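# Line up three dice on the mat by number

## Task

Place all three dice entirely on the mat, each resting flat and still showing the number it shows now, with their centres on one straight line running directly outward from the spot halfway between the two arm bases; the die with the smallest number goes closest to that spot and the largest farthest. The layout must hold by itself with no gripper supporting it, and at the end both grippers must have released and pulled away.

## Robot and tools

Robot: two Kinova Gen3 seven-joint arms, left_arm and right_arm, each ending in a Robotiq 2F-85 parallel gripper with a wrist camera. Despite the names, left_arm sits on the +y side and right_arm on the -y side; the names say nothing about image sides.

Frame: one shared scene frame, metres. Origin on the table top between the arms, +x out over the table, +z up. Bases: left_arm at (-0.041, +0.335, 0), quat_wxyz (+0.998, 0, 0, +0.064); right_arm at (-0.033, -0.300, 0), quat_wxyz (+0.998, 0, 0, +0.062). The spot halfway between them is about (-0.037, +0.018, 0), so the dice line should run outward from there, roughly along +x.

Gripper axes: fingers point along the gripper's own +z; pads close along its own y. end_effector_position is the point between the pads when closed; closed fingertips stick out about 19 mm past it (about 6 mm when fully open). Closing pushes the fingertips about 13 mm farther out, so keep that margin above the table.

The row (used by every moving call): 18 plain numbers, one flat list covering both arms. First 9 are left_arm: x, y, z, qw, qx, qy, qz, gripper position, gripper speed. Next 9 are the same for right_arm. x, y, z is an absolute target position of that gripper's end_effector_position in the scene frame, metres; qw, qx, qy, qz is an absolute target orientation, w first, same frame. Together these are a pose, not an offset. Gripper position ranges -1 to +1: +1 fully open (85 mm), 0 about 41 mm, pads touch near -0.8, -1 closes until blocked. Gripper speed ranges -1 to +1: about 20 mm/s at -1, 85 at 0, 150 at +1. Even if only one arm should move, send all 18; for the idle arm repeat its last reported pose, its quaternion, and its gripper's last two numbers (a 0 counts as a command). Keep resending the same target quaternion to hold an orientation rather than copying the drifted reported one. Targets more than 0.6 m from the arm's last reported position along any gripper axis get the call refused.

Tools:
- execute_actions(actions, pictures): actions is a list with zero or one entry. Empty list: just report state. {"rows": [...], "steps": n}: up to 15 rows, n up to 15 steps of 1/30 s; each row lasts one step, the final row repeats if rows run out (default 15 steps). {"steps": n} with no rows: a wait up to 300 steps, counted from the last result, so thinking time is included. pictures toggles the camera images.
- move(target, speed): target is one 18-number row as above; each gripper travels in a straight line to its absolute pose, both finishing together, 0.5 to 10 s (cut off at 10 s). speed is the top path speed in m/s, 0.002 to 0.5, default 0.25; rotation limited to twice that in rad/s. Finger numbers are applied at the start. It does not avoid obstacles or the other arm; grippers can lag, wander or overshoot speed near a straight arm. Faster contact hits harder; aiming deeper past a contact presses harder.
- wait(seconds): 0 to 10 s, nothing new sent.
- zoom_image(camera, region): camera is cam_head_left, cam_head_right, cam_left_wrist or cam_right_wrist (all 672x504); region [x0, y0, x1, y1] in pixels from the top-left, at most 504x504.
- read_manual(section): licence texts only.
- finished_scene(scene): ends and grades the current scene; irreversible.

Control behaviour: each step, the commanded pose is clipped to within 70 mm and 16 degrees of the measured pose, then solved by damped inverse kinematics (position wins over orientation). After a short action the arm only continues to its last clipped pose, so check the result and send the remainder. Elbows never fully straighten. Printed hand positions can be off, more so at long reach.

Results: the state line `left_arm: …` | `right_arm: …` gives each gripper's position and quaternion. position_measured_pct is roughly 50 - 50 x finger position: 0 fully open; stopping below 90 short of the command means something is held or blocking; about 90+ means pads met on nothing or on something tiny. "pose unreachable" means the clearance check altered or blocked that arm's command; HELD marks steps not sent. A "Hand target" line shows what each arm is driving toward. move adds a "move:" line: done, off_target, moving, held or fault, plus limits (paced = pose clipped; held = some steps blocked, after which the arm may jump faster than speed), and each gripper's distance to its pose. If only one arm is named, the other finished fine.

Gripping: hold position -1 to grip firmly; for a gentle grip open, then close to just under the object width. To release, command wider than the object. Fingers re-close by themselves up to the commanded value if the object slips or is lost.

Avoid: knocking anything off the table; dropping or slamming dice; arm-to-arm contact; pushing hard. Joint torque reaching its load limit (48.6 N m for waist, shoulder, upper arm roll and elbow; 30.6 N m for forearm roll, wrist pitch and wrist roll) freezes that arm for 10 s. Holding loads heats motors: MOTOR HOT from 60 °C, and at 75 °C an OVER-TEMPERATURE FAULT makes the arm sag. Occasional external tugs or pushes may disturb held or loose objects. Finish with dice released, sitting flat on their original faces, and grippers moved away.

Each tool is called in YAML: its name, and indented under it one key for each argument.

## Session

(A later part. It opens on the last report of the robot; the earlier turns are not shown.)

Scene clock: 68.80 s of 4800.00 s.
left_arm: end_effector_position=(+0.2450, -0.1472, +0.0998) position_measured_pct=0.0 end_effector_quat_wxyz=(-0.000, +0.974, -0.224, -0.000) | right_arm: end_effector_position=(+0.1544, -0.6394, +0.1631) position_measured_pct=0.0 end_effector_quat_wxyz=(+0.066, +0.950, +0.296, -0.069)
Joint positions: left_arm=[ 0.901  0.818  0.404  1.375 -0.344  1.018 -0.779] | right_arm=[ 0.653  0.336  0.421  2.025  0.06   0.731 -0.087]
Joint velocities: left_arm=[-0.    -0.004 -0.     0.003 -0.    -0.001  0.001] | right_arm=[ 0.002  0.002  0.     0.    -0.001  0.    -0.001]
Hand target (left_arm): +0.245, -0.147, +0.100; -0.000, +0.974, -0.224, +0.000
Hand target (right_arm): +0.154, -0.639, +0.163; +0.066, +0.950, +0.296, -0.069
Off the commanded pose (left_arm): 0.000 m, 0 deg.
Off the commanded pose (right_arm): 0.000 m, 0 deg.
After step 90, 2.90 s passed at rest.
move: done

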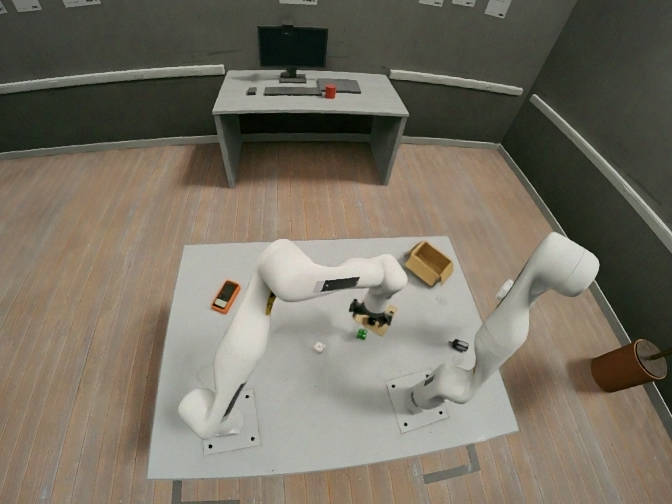

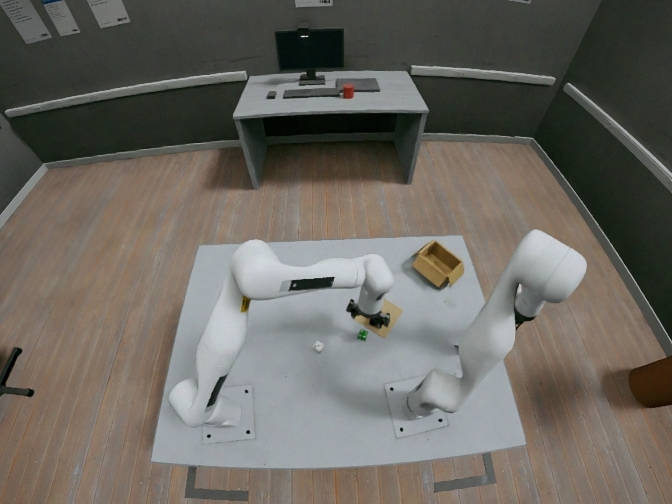

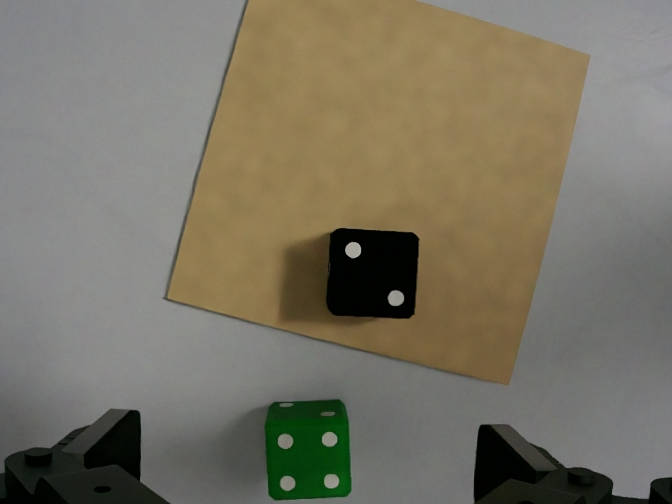

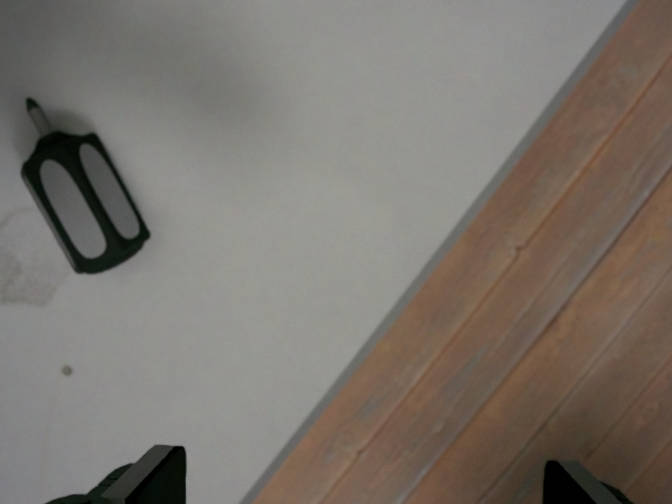

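move:
  target: [0.236,-0.143,0.028,0,0.974,-0.225,0,1,0,0.1544,-0.6394,0.1631,0.066,0.95,0.296,-0.069,1,0]
  speed: 0.06

move:
  target: [0.236,-0.143,0.028,0,0.974,-0.225,0,-1,0,0.1544,-0.6394,0.1631,0.066,0.95,0.296,-0.069,1,0]

move:
  target: [0.236,-0.143,0.1,0,0.974,-0.225,0,-1,0,0.1544,-0.6394,0.1631,0.066,0.95,0.296,-0.069,1,0]
  speed: 0.12

move:
  target: [0.3466,-0.2297,0.09,0,0.959,-0.282,0,-1,0,0.1544,-0.6394,0.1631,0.066,0.95,0.296,-0.069,1,0]
  speed: 0.15

move:
  target: [0.3466,-0.2297,0.031,0,0.959,-0.282,0,-1,0,0.1544,-0.6394,0.1631,0.066,0.95,0.296,-0.069,1,0]
  speed: 0.04

move:
  target: [0.3466,-0.2297,0.031,0,0.959,-0.282,0,0.4,0,0.1544,-0.6394,0.1631,0.066,0.95,0.296,-0.069,1,0]

move:
  target: [0.3466,-0.2297,0.15,0,0.959,-0.282,0,1,0,0.1544,-0.6394,0.1631,0.066,0.95,0.296,-0.069,1,0]
  speed: 0.15

move:
  target: [0.17,0.03,0.25,0,1,0,0,1,0,0.1544,-0.6394,0.1631,0.066,0.95,0.296,-0.069,1,0]

Scene clock: 80.03 s of 4800.00 s.
left_arm: end_effector_position=(+0.2362, -0.1429, +0.0282) position_measured_pct=0.0 end_effector_quat_wxyz=(-0.000, +0.974, -0.225, +0.000) | right_arm: end_effector_position=(+0.1544, -0.6394, +0.1631) position_measured_pct=0.0 end_effector_quat_wxyz=(+0.066, +0.950, +0.296, -0.069)
Joint positions: left_arm=[ 0.925  0.906  0.364  1.46  -0.384  0.846 -0.735] | right_arm=[ 0.653  0.336  0.421  2.025  0.06   0.731 -0.087]
Joint velocities: left_arm=[ 0.001  0.     0.     0.     0.001  0.    -0.001] | right_arm=[ 0.002  0.001  0.001 -0.    -0.001 -0.     0.001]
Hand target (left_arm): +0.236, -0.143, +0.028; -0.000, +0.974, -0.225, +0.000
Hand target (right_arm): +0.154, -0.639, +0.163; +0.066, +0.950, +0.296, -0.069
Off the commanded pose (left_arm): 0.000 m, 0 deg.
Off the commanded pose (right_arm): 0.000 m, 0 deg.
After step 90, 6.73 s passed at rest.
move: done

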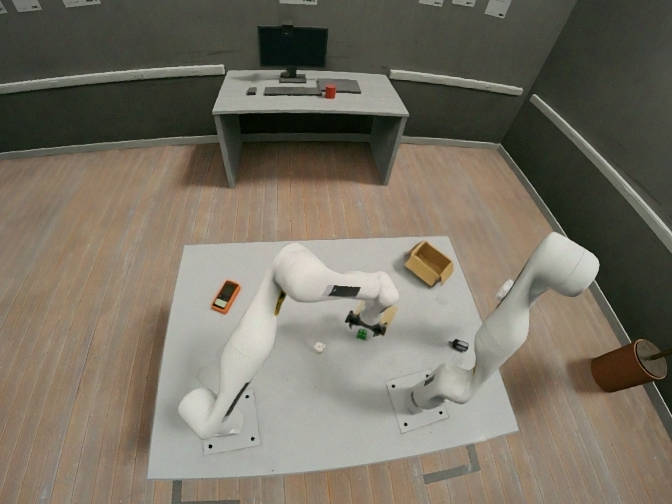

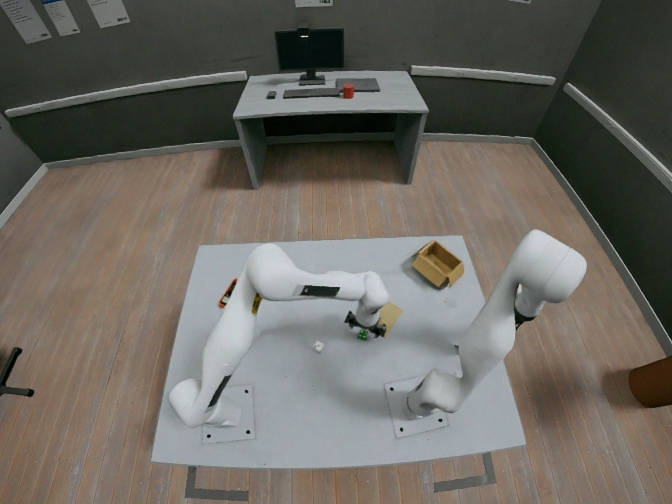

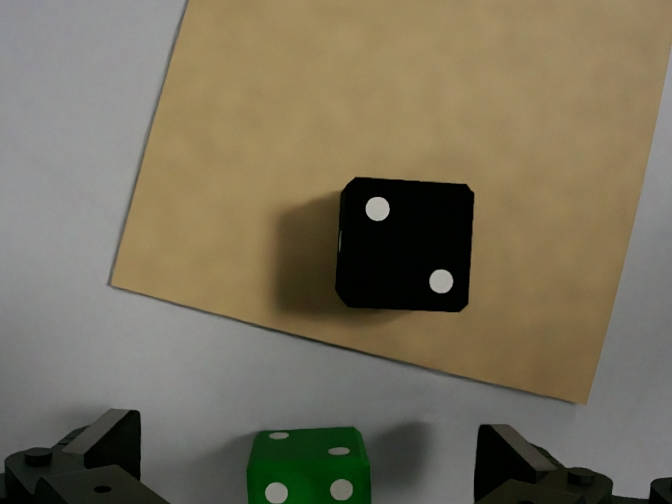

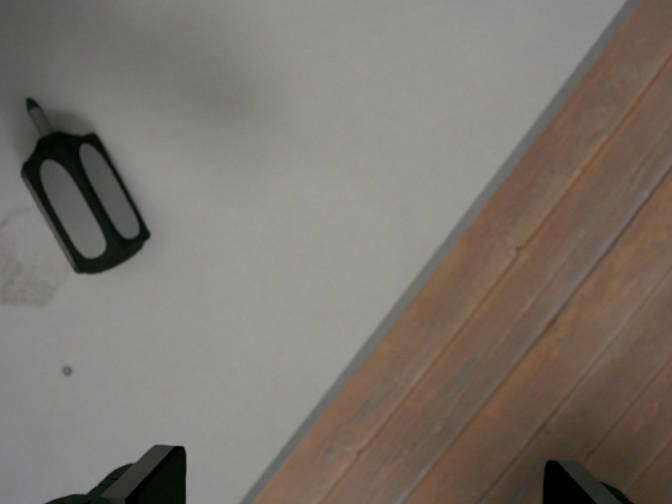

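Scene clock: 81.07 s of 4800.00 s.
left_arm: end_effector_position=(+0.2361, -0.1432, +0.0287) position_measured_pct=65.5 end_effector_quat_wxyz=(+0.000, +0.974, -0.225, +0.000) | right_arm: end_effector_position=(+0.1544, -0.6394, +0.1631) position_measured_pct=0.0 end_effector_quat_wxyz=(+0.066, +0.950, +0.296, -0.069)
Joint positions: left_arm=[ 0.925  0.906  0.364  1.46  -0.384  0.846 -0.735] | right_arm=[ 0.653  0.336  0.421  2.025  0.06   0.731 -0.087]
Joint velocities: left_arm=[ 0.001 -0.     0.001  0.    -0.001 -0.002  0.   ] | right_arm=[-0.002  0.001 -0.    -0.     0.    -0.     0.001]
Hand target (left_arm): +0.236, -0.143, +0.028; -0.000, +0.974, -0.225, +0.000
Hand target (right_arm): +0.154, -0.639, +0.163; +0.066, +0.950, +0.296, -0.069
Off the commanded pose (left_arm): 0.001 m, 0 deg.
Off the commanded pose (right_arm): 0.000 m, 0 deg.
move: done

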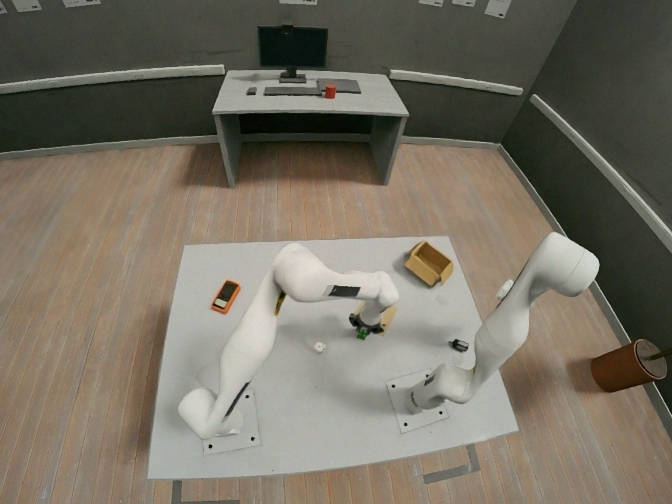

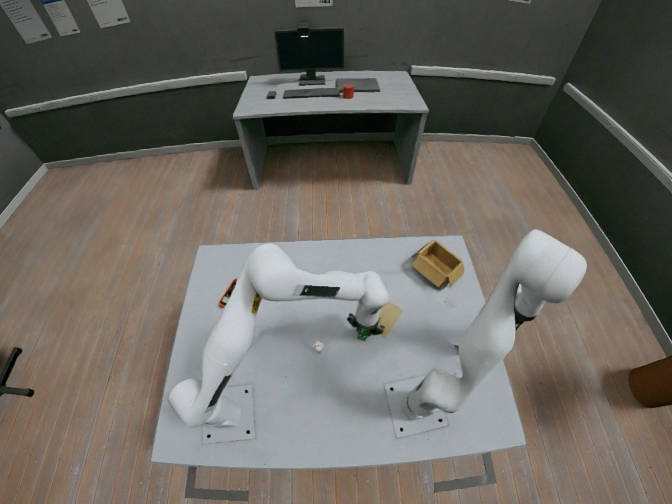

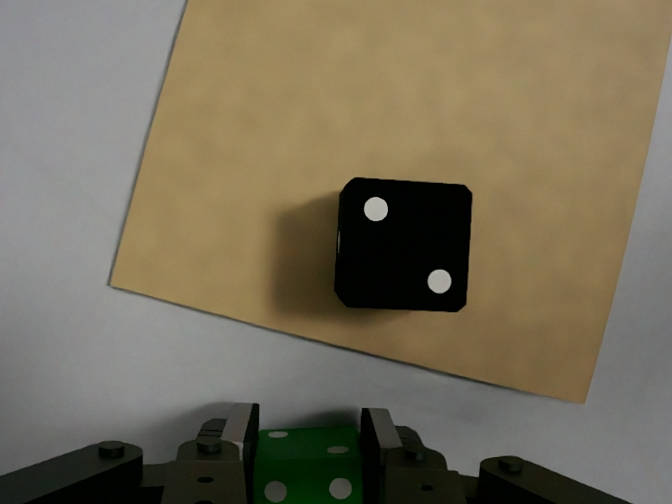

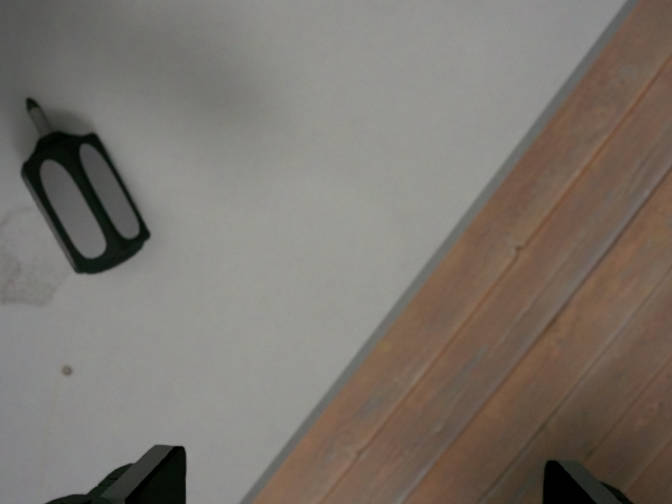

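Scene clock: 81.97 s of 4800.00 s.
left_arm: end_effector_position=(+0.2358, -0.1431, +0.0997) position_measured_pct=65.5 end_effector_quat_wxyz=(+0.000, +0.974, -0.225, -0.000) | right_arm: end_effector_position=(+0.1544, -0.6394, +0.1631) position_measured_pct=0.0 end_effector_quat_wxyz=(+0.066, +0.950, +0.296, -0.069)
Joint positions: left_arm=[ 0.905  0.801  0.405  1.411 -0.342  0.999 -0.768] | right_arm=[ 0.653  0.336  0.421  2.025  0.06   0.731 -0.087]
Joint velocities: left_arm=[-0.002 -0.003 -0.001  0.     0.001  0.    -0.   ] | right_arm=[-0.    -0.001  0.     0.001  0.001 -0.     0.001]
Hand target (left_arm): +0.236, -0.143, +0.100; +0.000, +0.974, -0.225, -0.000
Hand target (right_arm): +0.154, -0.639, +0.163; +0.066, +0.950, +0.296, -0.069
Off the commanded pose (left_arm): 0.000 m, 0 deg.
Off the commanded pose (right_arm): 0.000 m, 0 deg.
move: done

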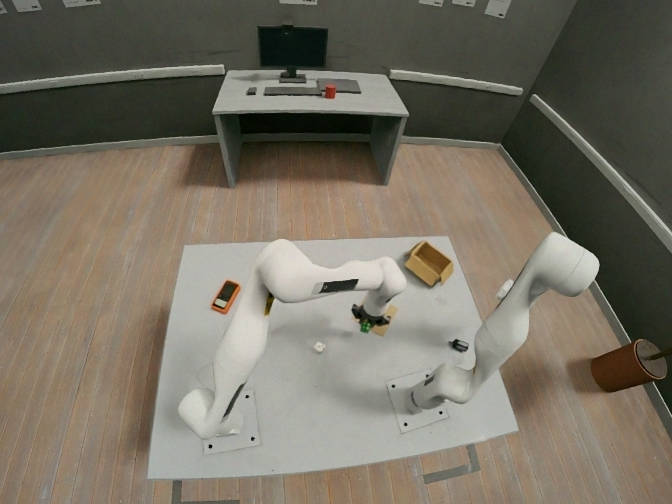

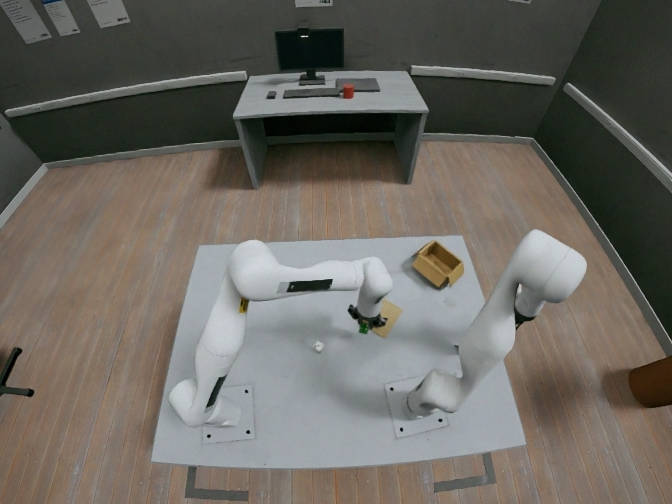

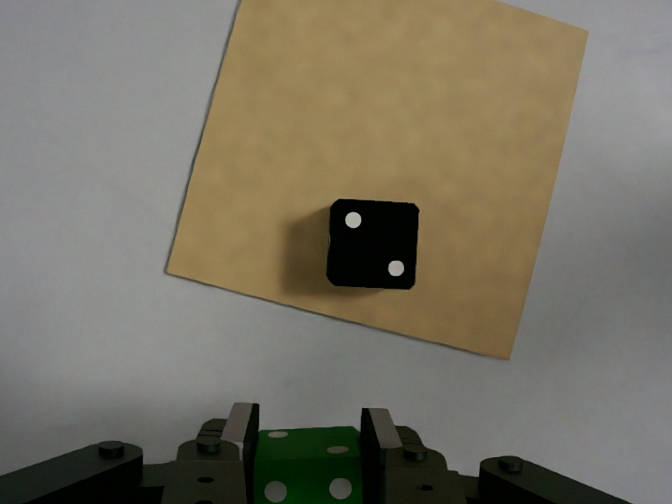

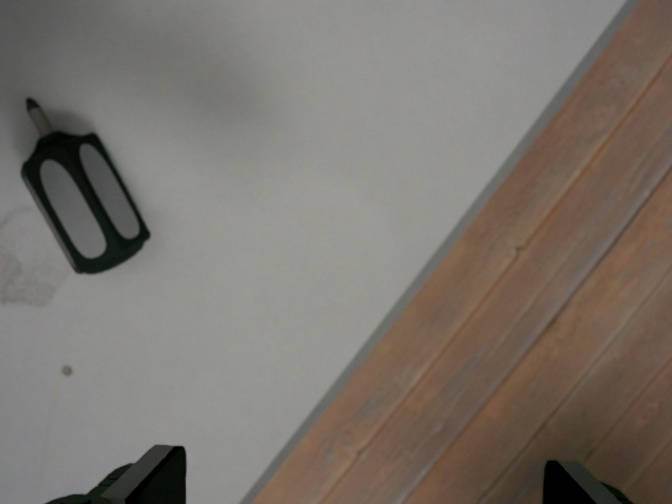

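Scene clock: 83.37 s of 4800.00 s.
left_arm: end_effector_position=(+0.3470, -0.2299, +0.0910) position_measured_pct=65.5 end_effector_quat_wxyz=(+0.001, +0.959, -0.283, +0.000) | right_arm: end_effector_position=(+0.1544, -0.6394, +0.1631) position_measured_pct=0.0 end_effector_quat_wxyz=(+0.066, +0.950, +0.296, -0.069)
Joint positions: left_arm=[ 0.941  1.14   0.424  0.686 -0.391  1.367 -1.062] | right_arm=[ 0.653  0.336  0.421  2.025  0.06   0.731 -0.087]
Joint velocities: left_arm=[ 0.006  0.014 -0.001 -0.008  0.002  0.003  0.   ] | right_arm=[-0.001 -0.    -0.     0.001  0.     0.     0.   ]
Hand target (left_arm): +0.347, -0.230, +0.090; +0.001, +0.959, -0.283, -0.000
Hand target (right_arm): +0.154, -0.639, +0.163; +0.066, +0.950, +0.296, -0.069
Off the commanded pose (left_arm): 0.001 m, 0 deg.
Off the commanded pose (right_arm): 0.000 m, 0 deg.
move: done

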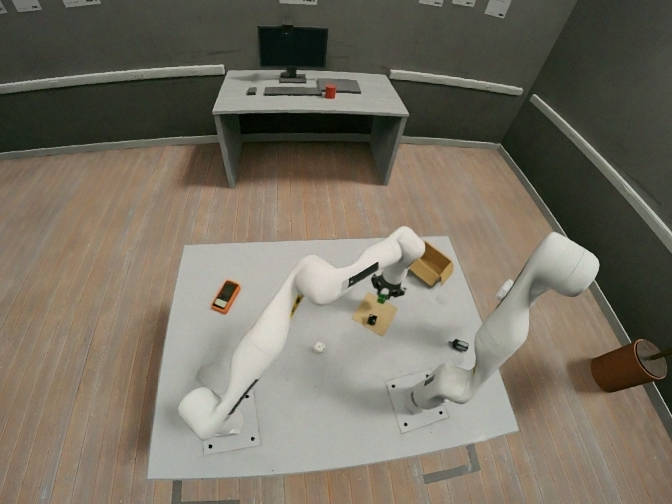

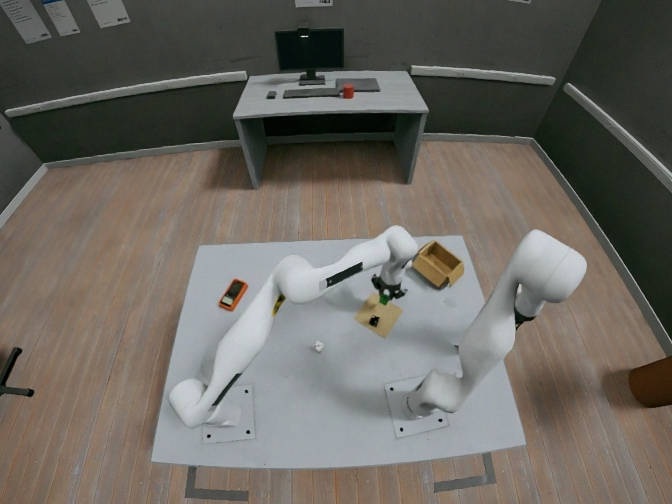

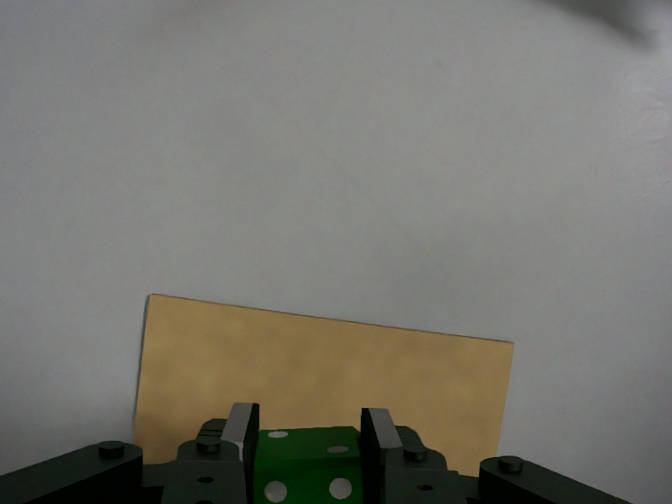

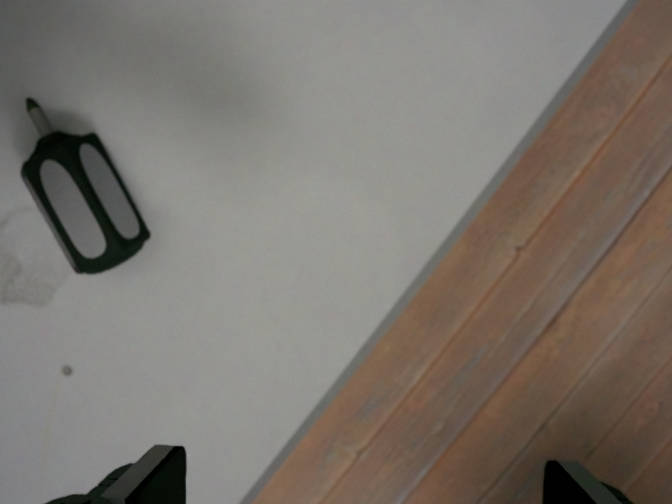

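Scene clock: 85.10 s of 4800.00 s.
left_arm: end_effector_position=(+0.3471, -0.2301, +0.0332) position_measured_pct=65.5 end_effector_quat_wxyz=(+0.001, +0.959, -0.282, +0.001) | right_arm: end_effector_position=(+0.1544, -0.6394, +0.1631) position_measured_pct=0.0 end_effector_quat_wxyz=(+0.066, +0.950, +0.296, -0.069)
Joint positions: left_arm=[ 0.936  1.198  0.411  0.746 -0.403  1.251 -1.044] | right_arm=[ 0.653  0.336  0.421  2.025  0.06   0.731 -0.087]
Joint velocities: left_arm=[-0.001 -0.001 -0.     0.001  0.003 -0.    -0.   ] | right_arm=[ 0.    -0.001 -0.    -0.    -0.001  0.     0.001]
Hand target (left_arm): +0.347, -0.230, +0.031; -0.000, +0.959, -0.282, +0.000
Hand target (right_arm): +0.154, -0.639, +0.163; +0.066, +0.950, +0.296, -0.069
Off the commanded pose (left_arm): 0.002 m, 0 deg.
Off the commanded pose (right_arm): 0.000 m, 0 deg.
move: done

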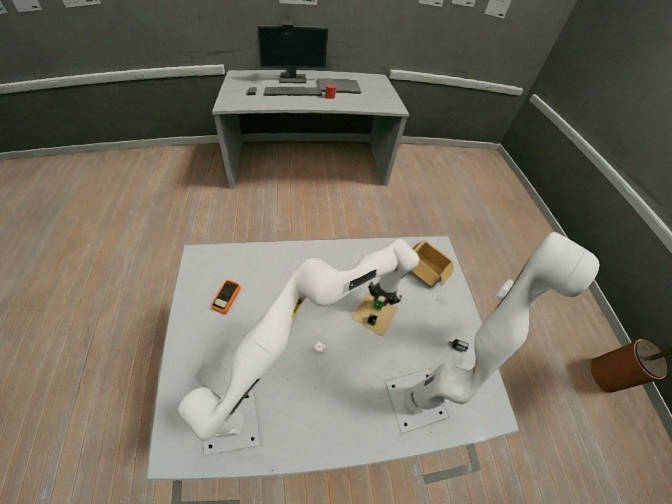

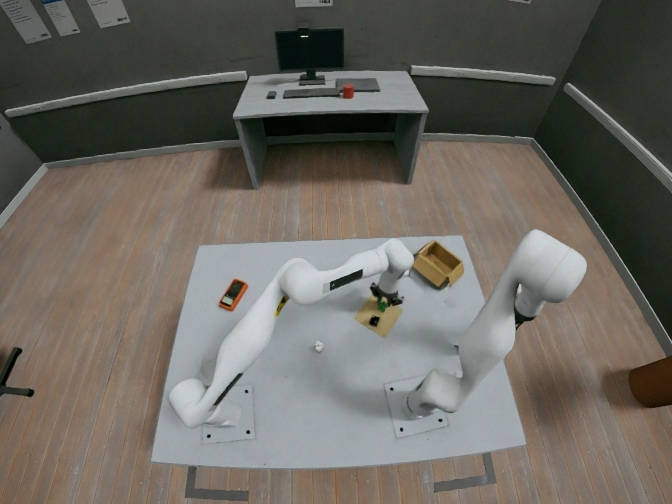

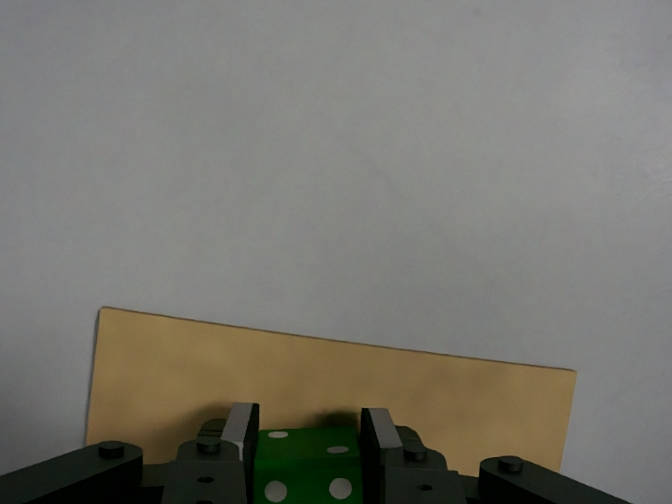

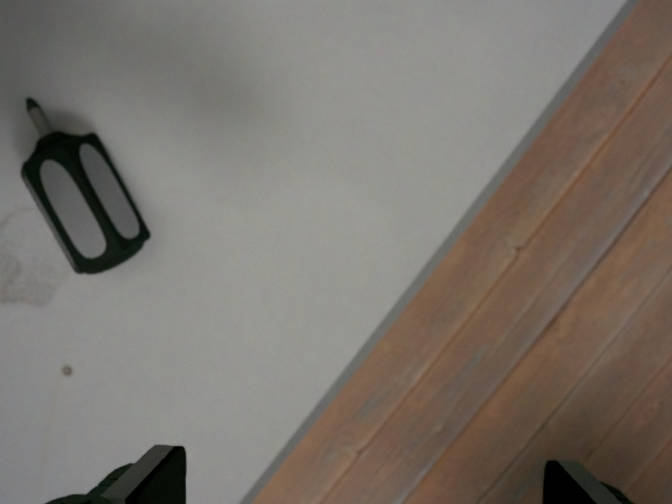

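Scene clock: 85.87 s of 4800.00 s.
left_arm: end_effector_position=(+0.3466, -0.2297, +0.0310) position_measured_pct=29.8 end_effector_quat_wxyz=(+0.000, +0.959, -0.282, +0.000) | right_arm: end_effector_position=(+0.1544, -0.6394, +0.1631) position_measured_pct=0.0 end_effector_quat_wxyz=(+0.066, +0.950, +0.296, -0.069)
Joint positions: left_arm=[ 0.936  1.201  0.41   0.746 -0.403  1.25  -1.045] | right_arm=[ 0.653  0.336  0.421  2.025  0.06   0.731 -0.087]
Joint velocities: left_arm=[-0.     0.001 -0.001 -0.    -0.     0.001 -0.   ] | right_arm=[-0.    -0.001  0.    -0.001  0.    -0.     0.002]
Hand target (left_arm): +0.347, -0.230, +0.031; +0.000, +0.959, -0.282, -0.000
Hand target (right_arm): +0.154, -0.639, +0.163; +0.066, +0.950, +0.296, -0.069
Off the commanded pose (left_arm): 0.000 m, 0 deg.
Off the commanded pose (right_arm): 0.000 m, 0 deg.
move: done

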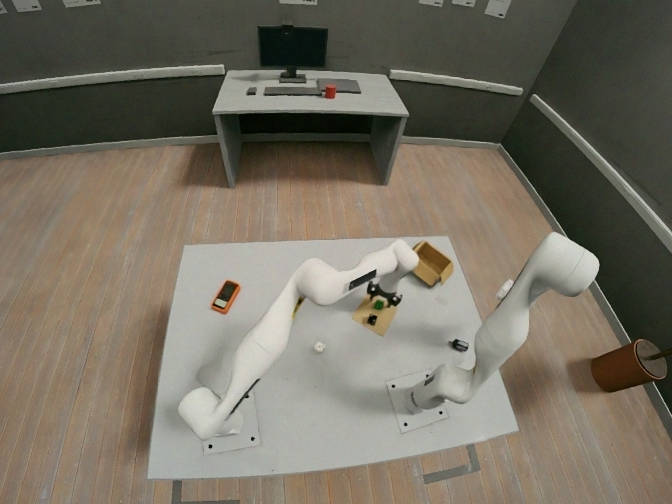

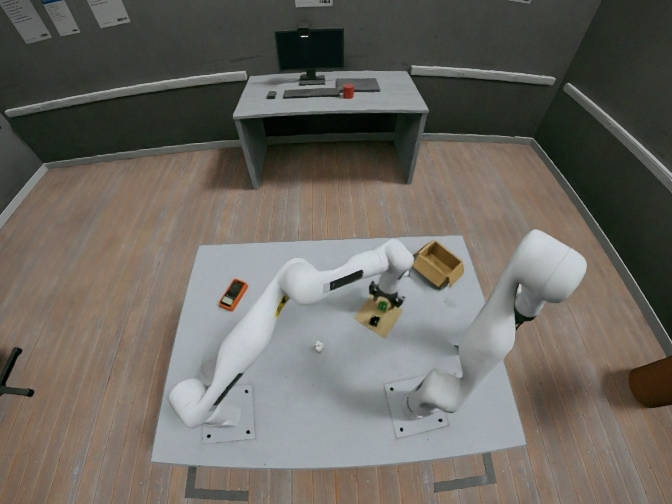

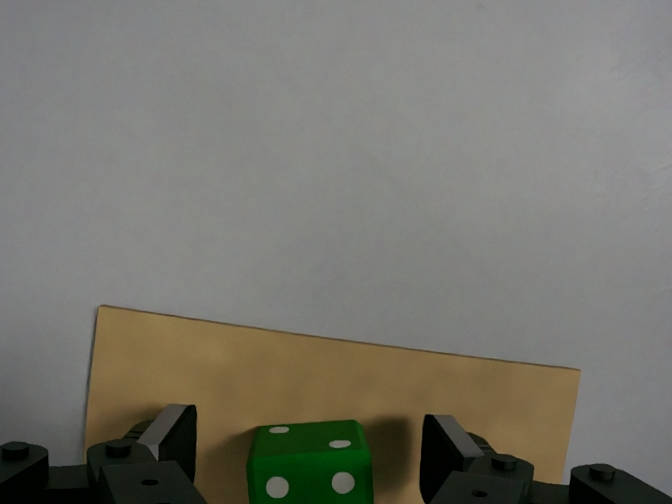

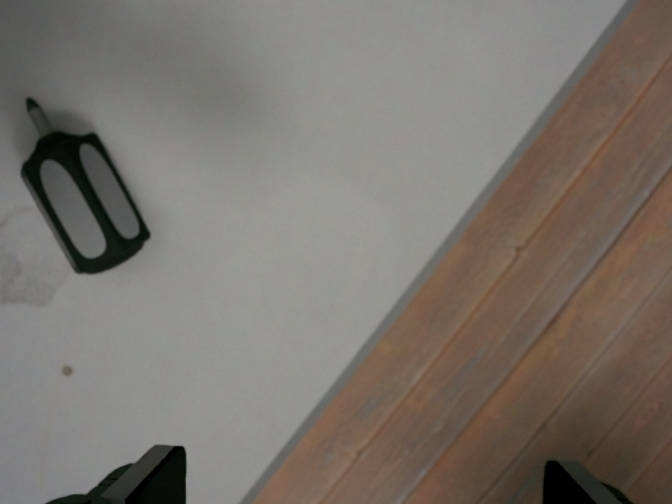

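Scene clock: 87.00 s of 4800.00 s.
left_arm: end_effector_position=(+0.3467, -0.2298, +0.1502) position_measured_pct=0.0 end_effector_quat_wxyz=(+0.000, +0.959, -0.282, +0.000) | right_arm: end_effector_position=(+0.1544, -0.6394, +0.1631) position_measured_pct=0.0 end_effector_quat_wxyz=(+0.066, +0.950, +0.296, -0.069)
Joint positions: left_arm=[ 0.957  1.102  0.433  0.572 -0.384  1.512 -1.085] | right_arm=[ 0.653  0.336  0.421  2.025  0.06   0.731 -0.087]
Joint velocities: left_arm=[ 0.002  0.004  0.002 -0.002 -0.     0.002 -0.   ] | right_arm=[ 0.     0.001  0.    -0.001 -0.001  0.    -0.001]
Hand target (left_arm): +0.347, -0.230, +0.150; +0.000, +0.959, -0.282, +0.000
Hand target (right_arm): +0.154, -0.639, +0.163; +0.066, +0.950, +0.296, -0.069
Off the commanded pose (left_arm): 0.000 m, 0 deg.
Off the commanded pose (right_arm): 0.000 m, 0 deg.
move: done

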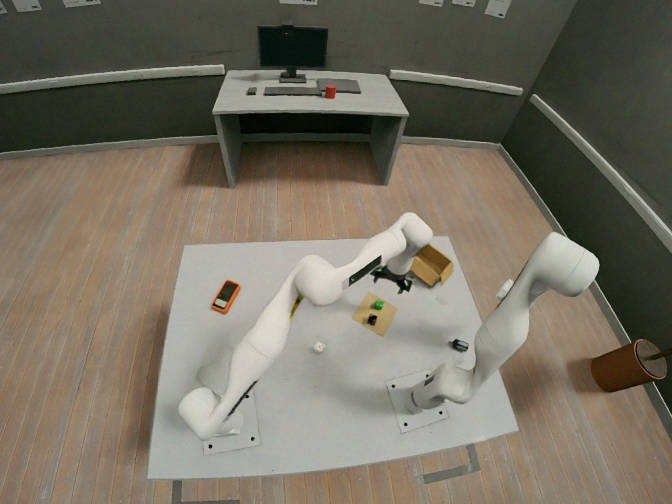

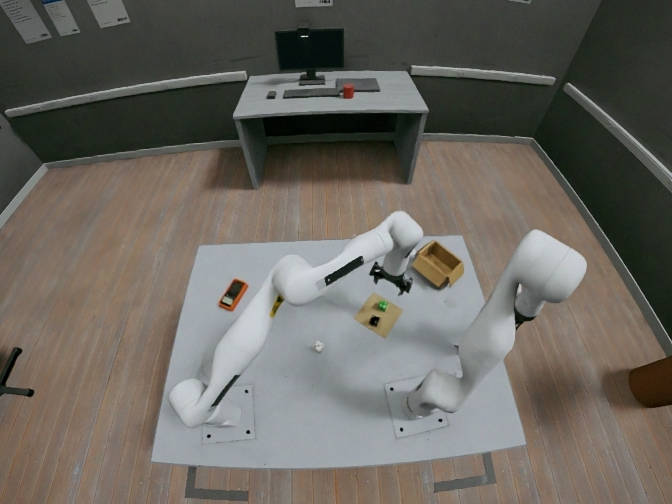

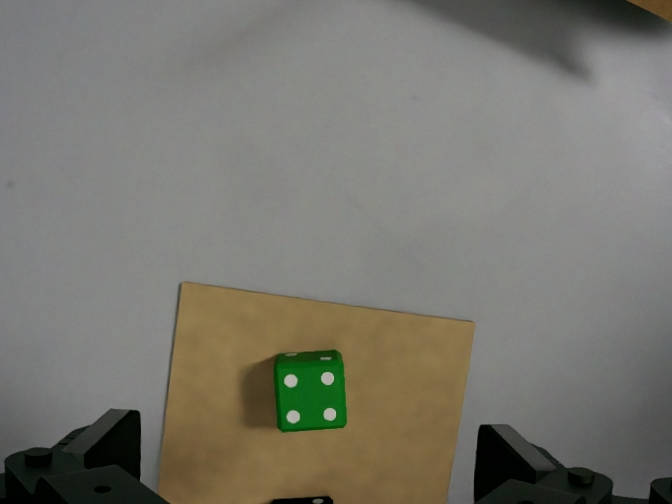

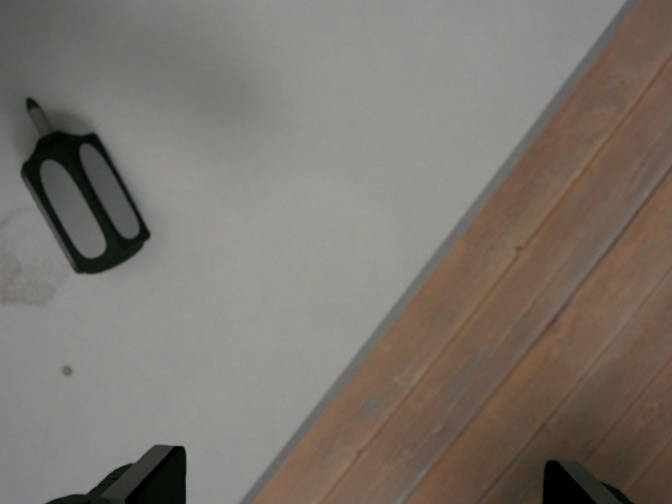

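Scene clock: 88.83 s of 4800.00 s.
left_arm: end_effector_position=(+0.1690, +0.0299, +0.2493) position_measured_pct=0.0 end_effector_quat_wxyz=(-0.000, +1.000, +0.001, -0.000) | right_arm: end_effector_position=(+0.1544, -0.6394, +0.1631) position_measured_pct=0.0 end_effector_quat_wxyz=(+0.066, +0.950, +0.296, -0.069)
Joint positions: left_arm=[ 0.692  0.216  0.41   1.822 -0.095  1.123 -0.562] | right_arm=[ 0.653  0.336  0.421  2.025  0.06   0.731 -0.087]
Joint velocities: left_arm=[-0.002 -0.009 -0.004  0.001  0.001 -0.     0.   ] | right_arm=[-0.001 -0.001  0.    -0.001  0.     0.     0.002]
Hand target (left_arm): +0.169, +0.030, +0.250; -0.000, +1.000, +0.001, -0.000
Hand target (right_arm): +0.154, -0.639, +0.163; +0.066, +0.950, +0.296, -0.069
Off the commanded pose (left_arm): 0.001 m, 0 deg.
Off the commanded pose (right_arm): 0.000 m, 0 deg.
move: done

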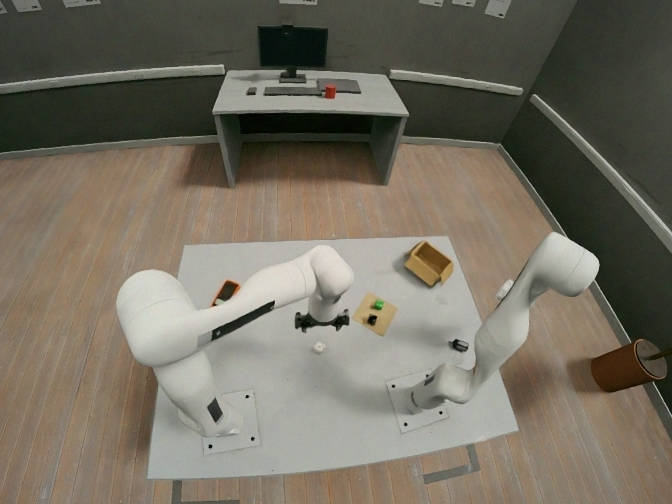

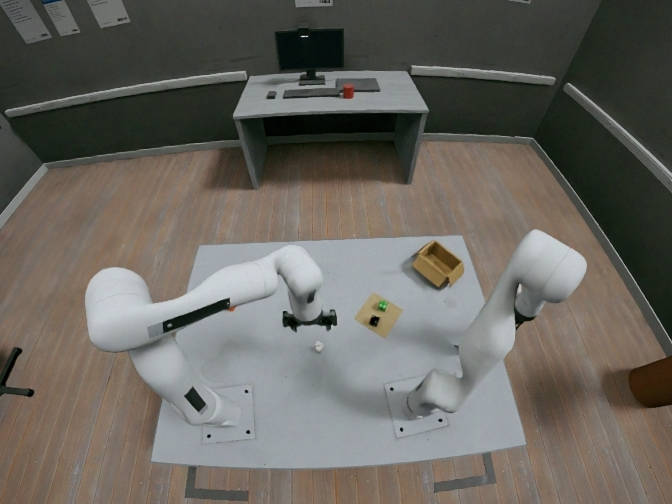

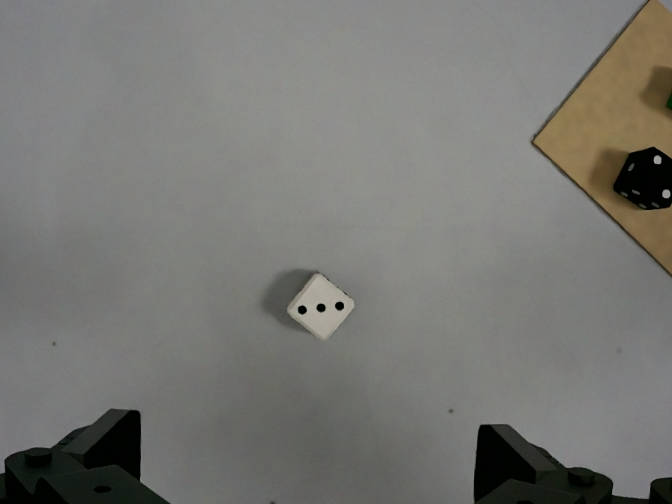

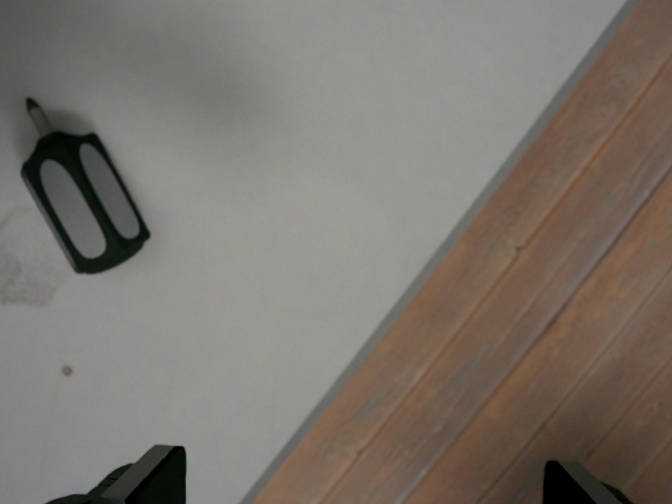

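move:
  target: [0.201,0.025,0.1,0,0.940,-0.342,0,1,0,0.1544,-0.6394,0.1631,0.066,0.95,0.296,-0.069,1,0]
  speed: 0.15

Scene clock: 94.87 s of 4800.00 s.
left_arm: end_effector_position=(+0.2014, +0.0254, +0.1005) position_measured_pct=0.0 end_effector_quat_wxyz=(-0.001, +0.940, -0.342, +0.001) | right_arm: end_effector_position=(+0.1544, -0.6394, +0.1631) position_measured_pct=0.0 end_effector_quat_wxyz=(+0.066, +0.950, +0.296, -0.069)
Joint positions: left_arm=[ 0.642  0.523  0.458  1.994 -0.352  0.701 -1.076] | right_arm=[ 0.653  0.336  0.421  2.025  0.06   0.731 -0.087]
Joint velocities: left_arm=[-0.     0.006  0.     0.    -0.    -0.001 -0.   ] | right_arm=[-0.001  0.     0.    -0.002 -0.     0.     0.   ]
Hand target (left_arm): +0.201, +0.026, +0.100; -0.001, +0.940, -0.342, +0.000
Hand target (right_arm): +0.154, -0.639, +0.163; +0.066, +0.950, +0.296, -0.069
Off the commanded pose (left_arm): 0.001 m, 0 deg.
Off the commanded pose (right_arm): 0.000 m, 0 deg.
After step 90, 0.43 s passed at rest.
move: done

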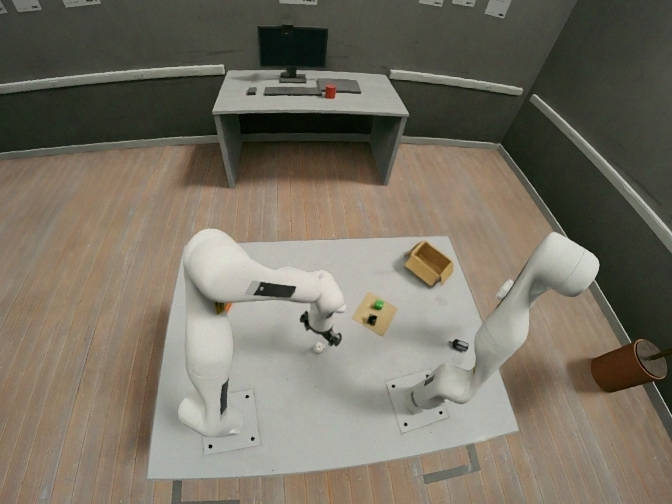

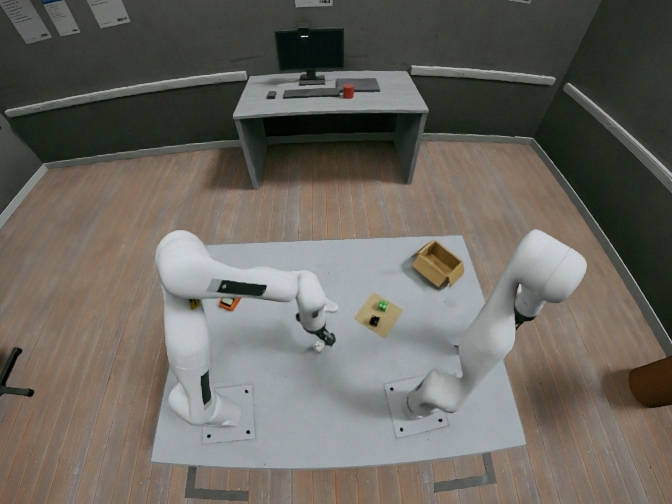

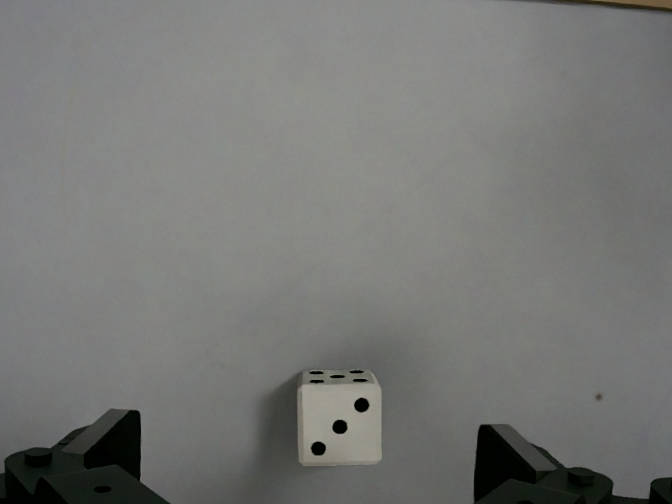

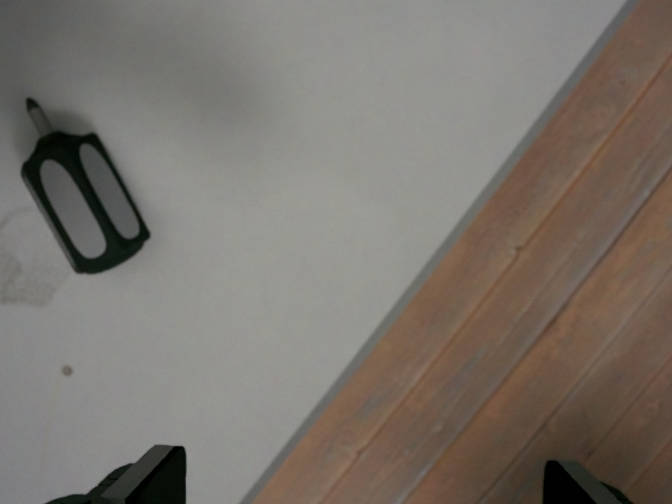

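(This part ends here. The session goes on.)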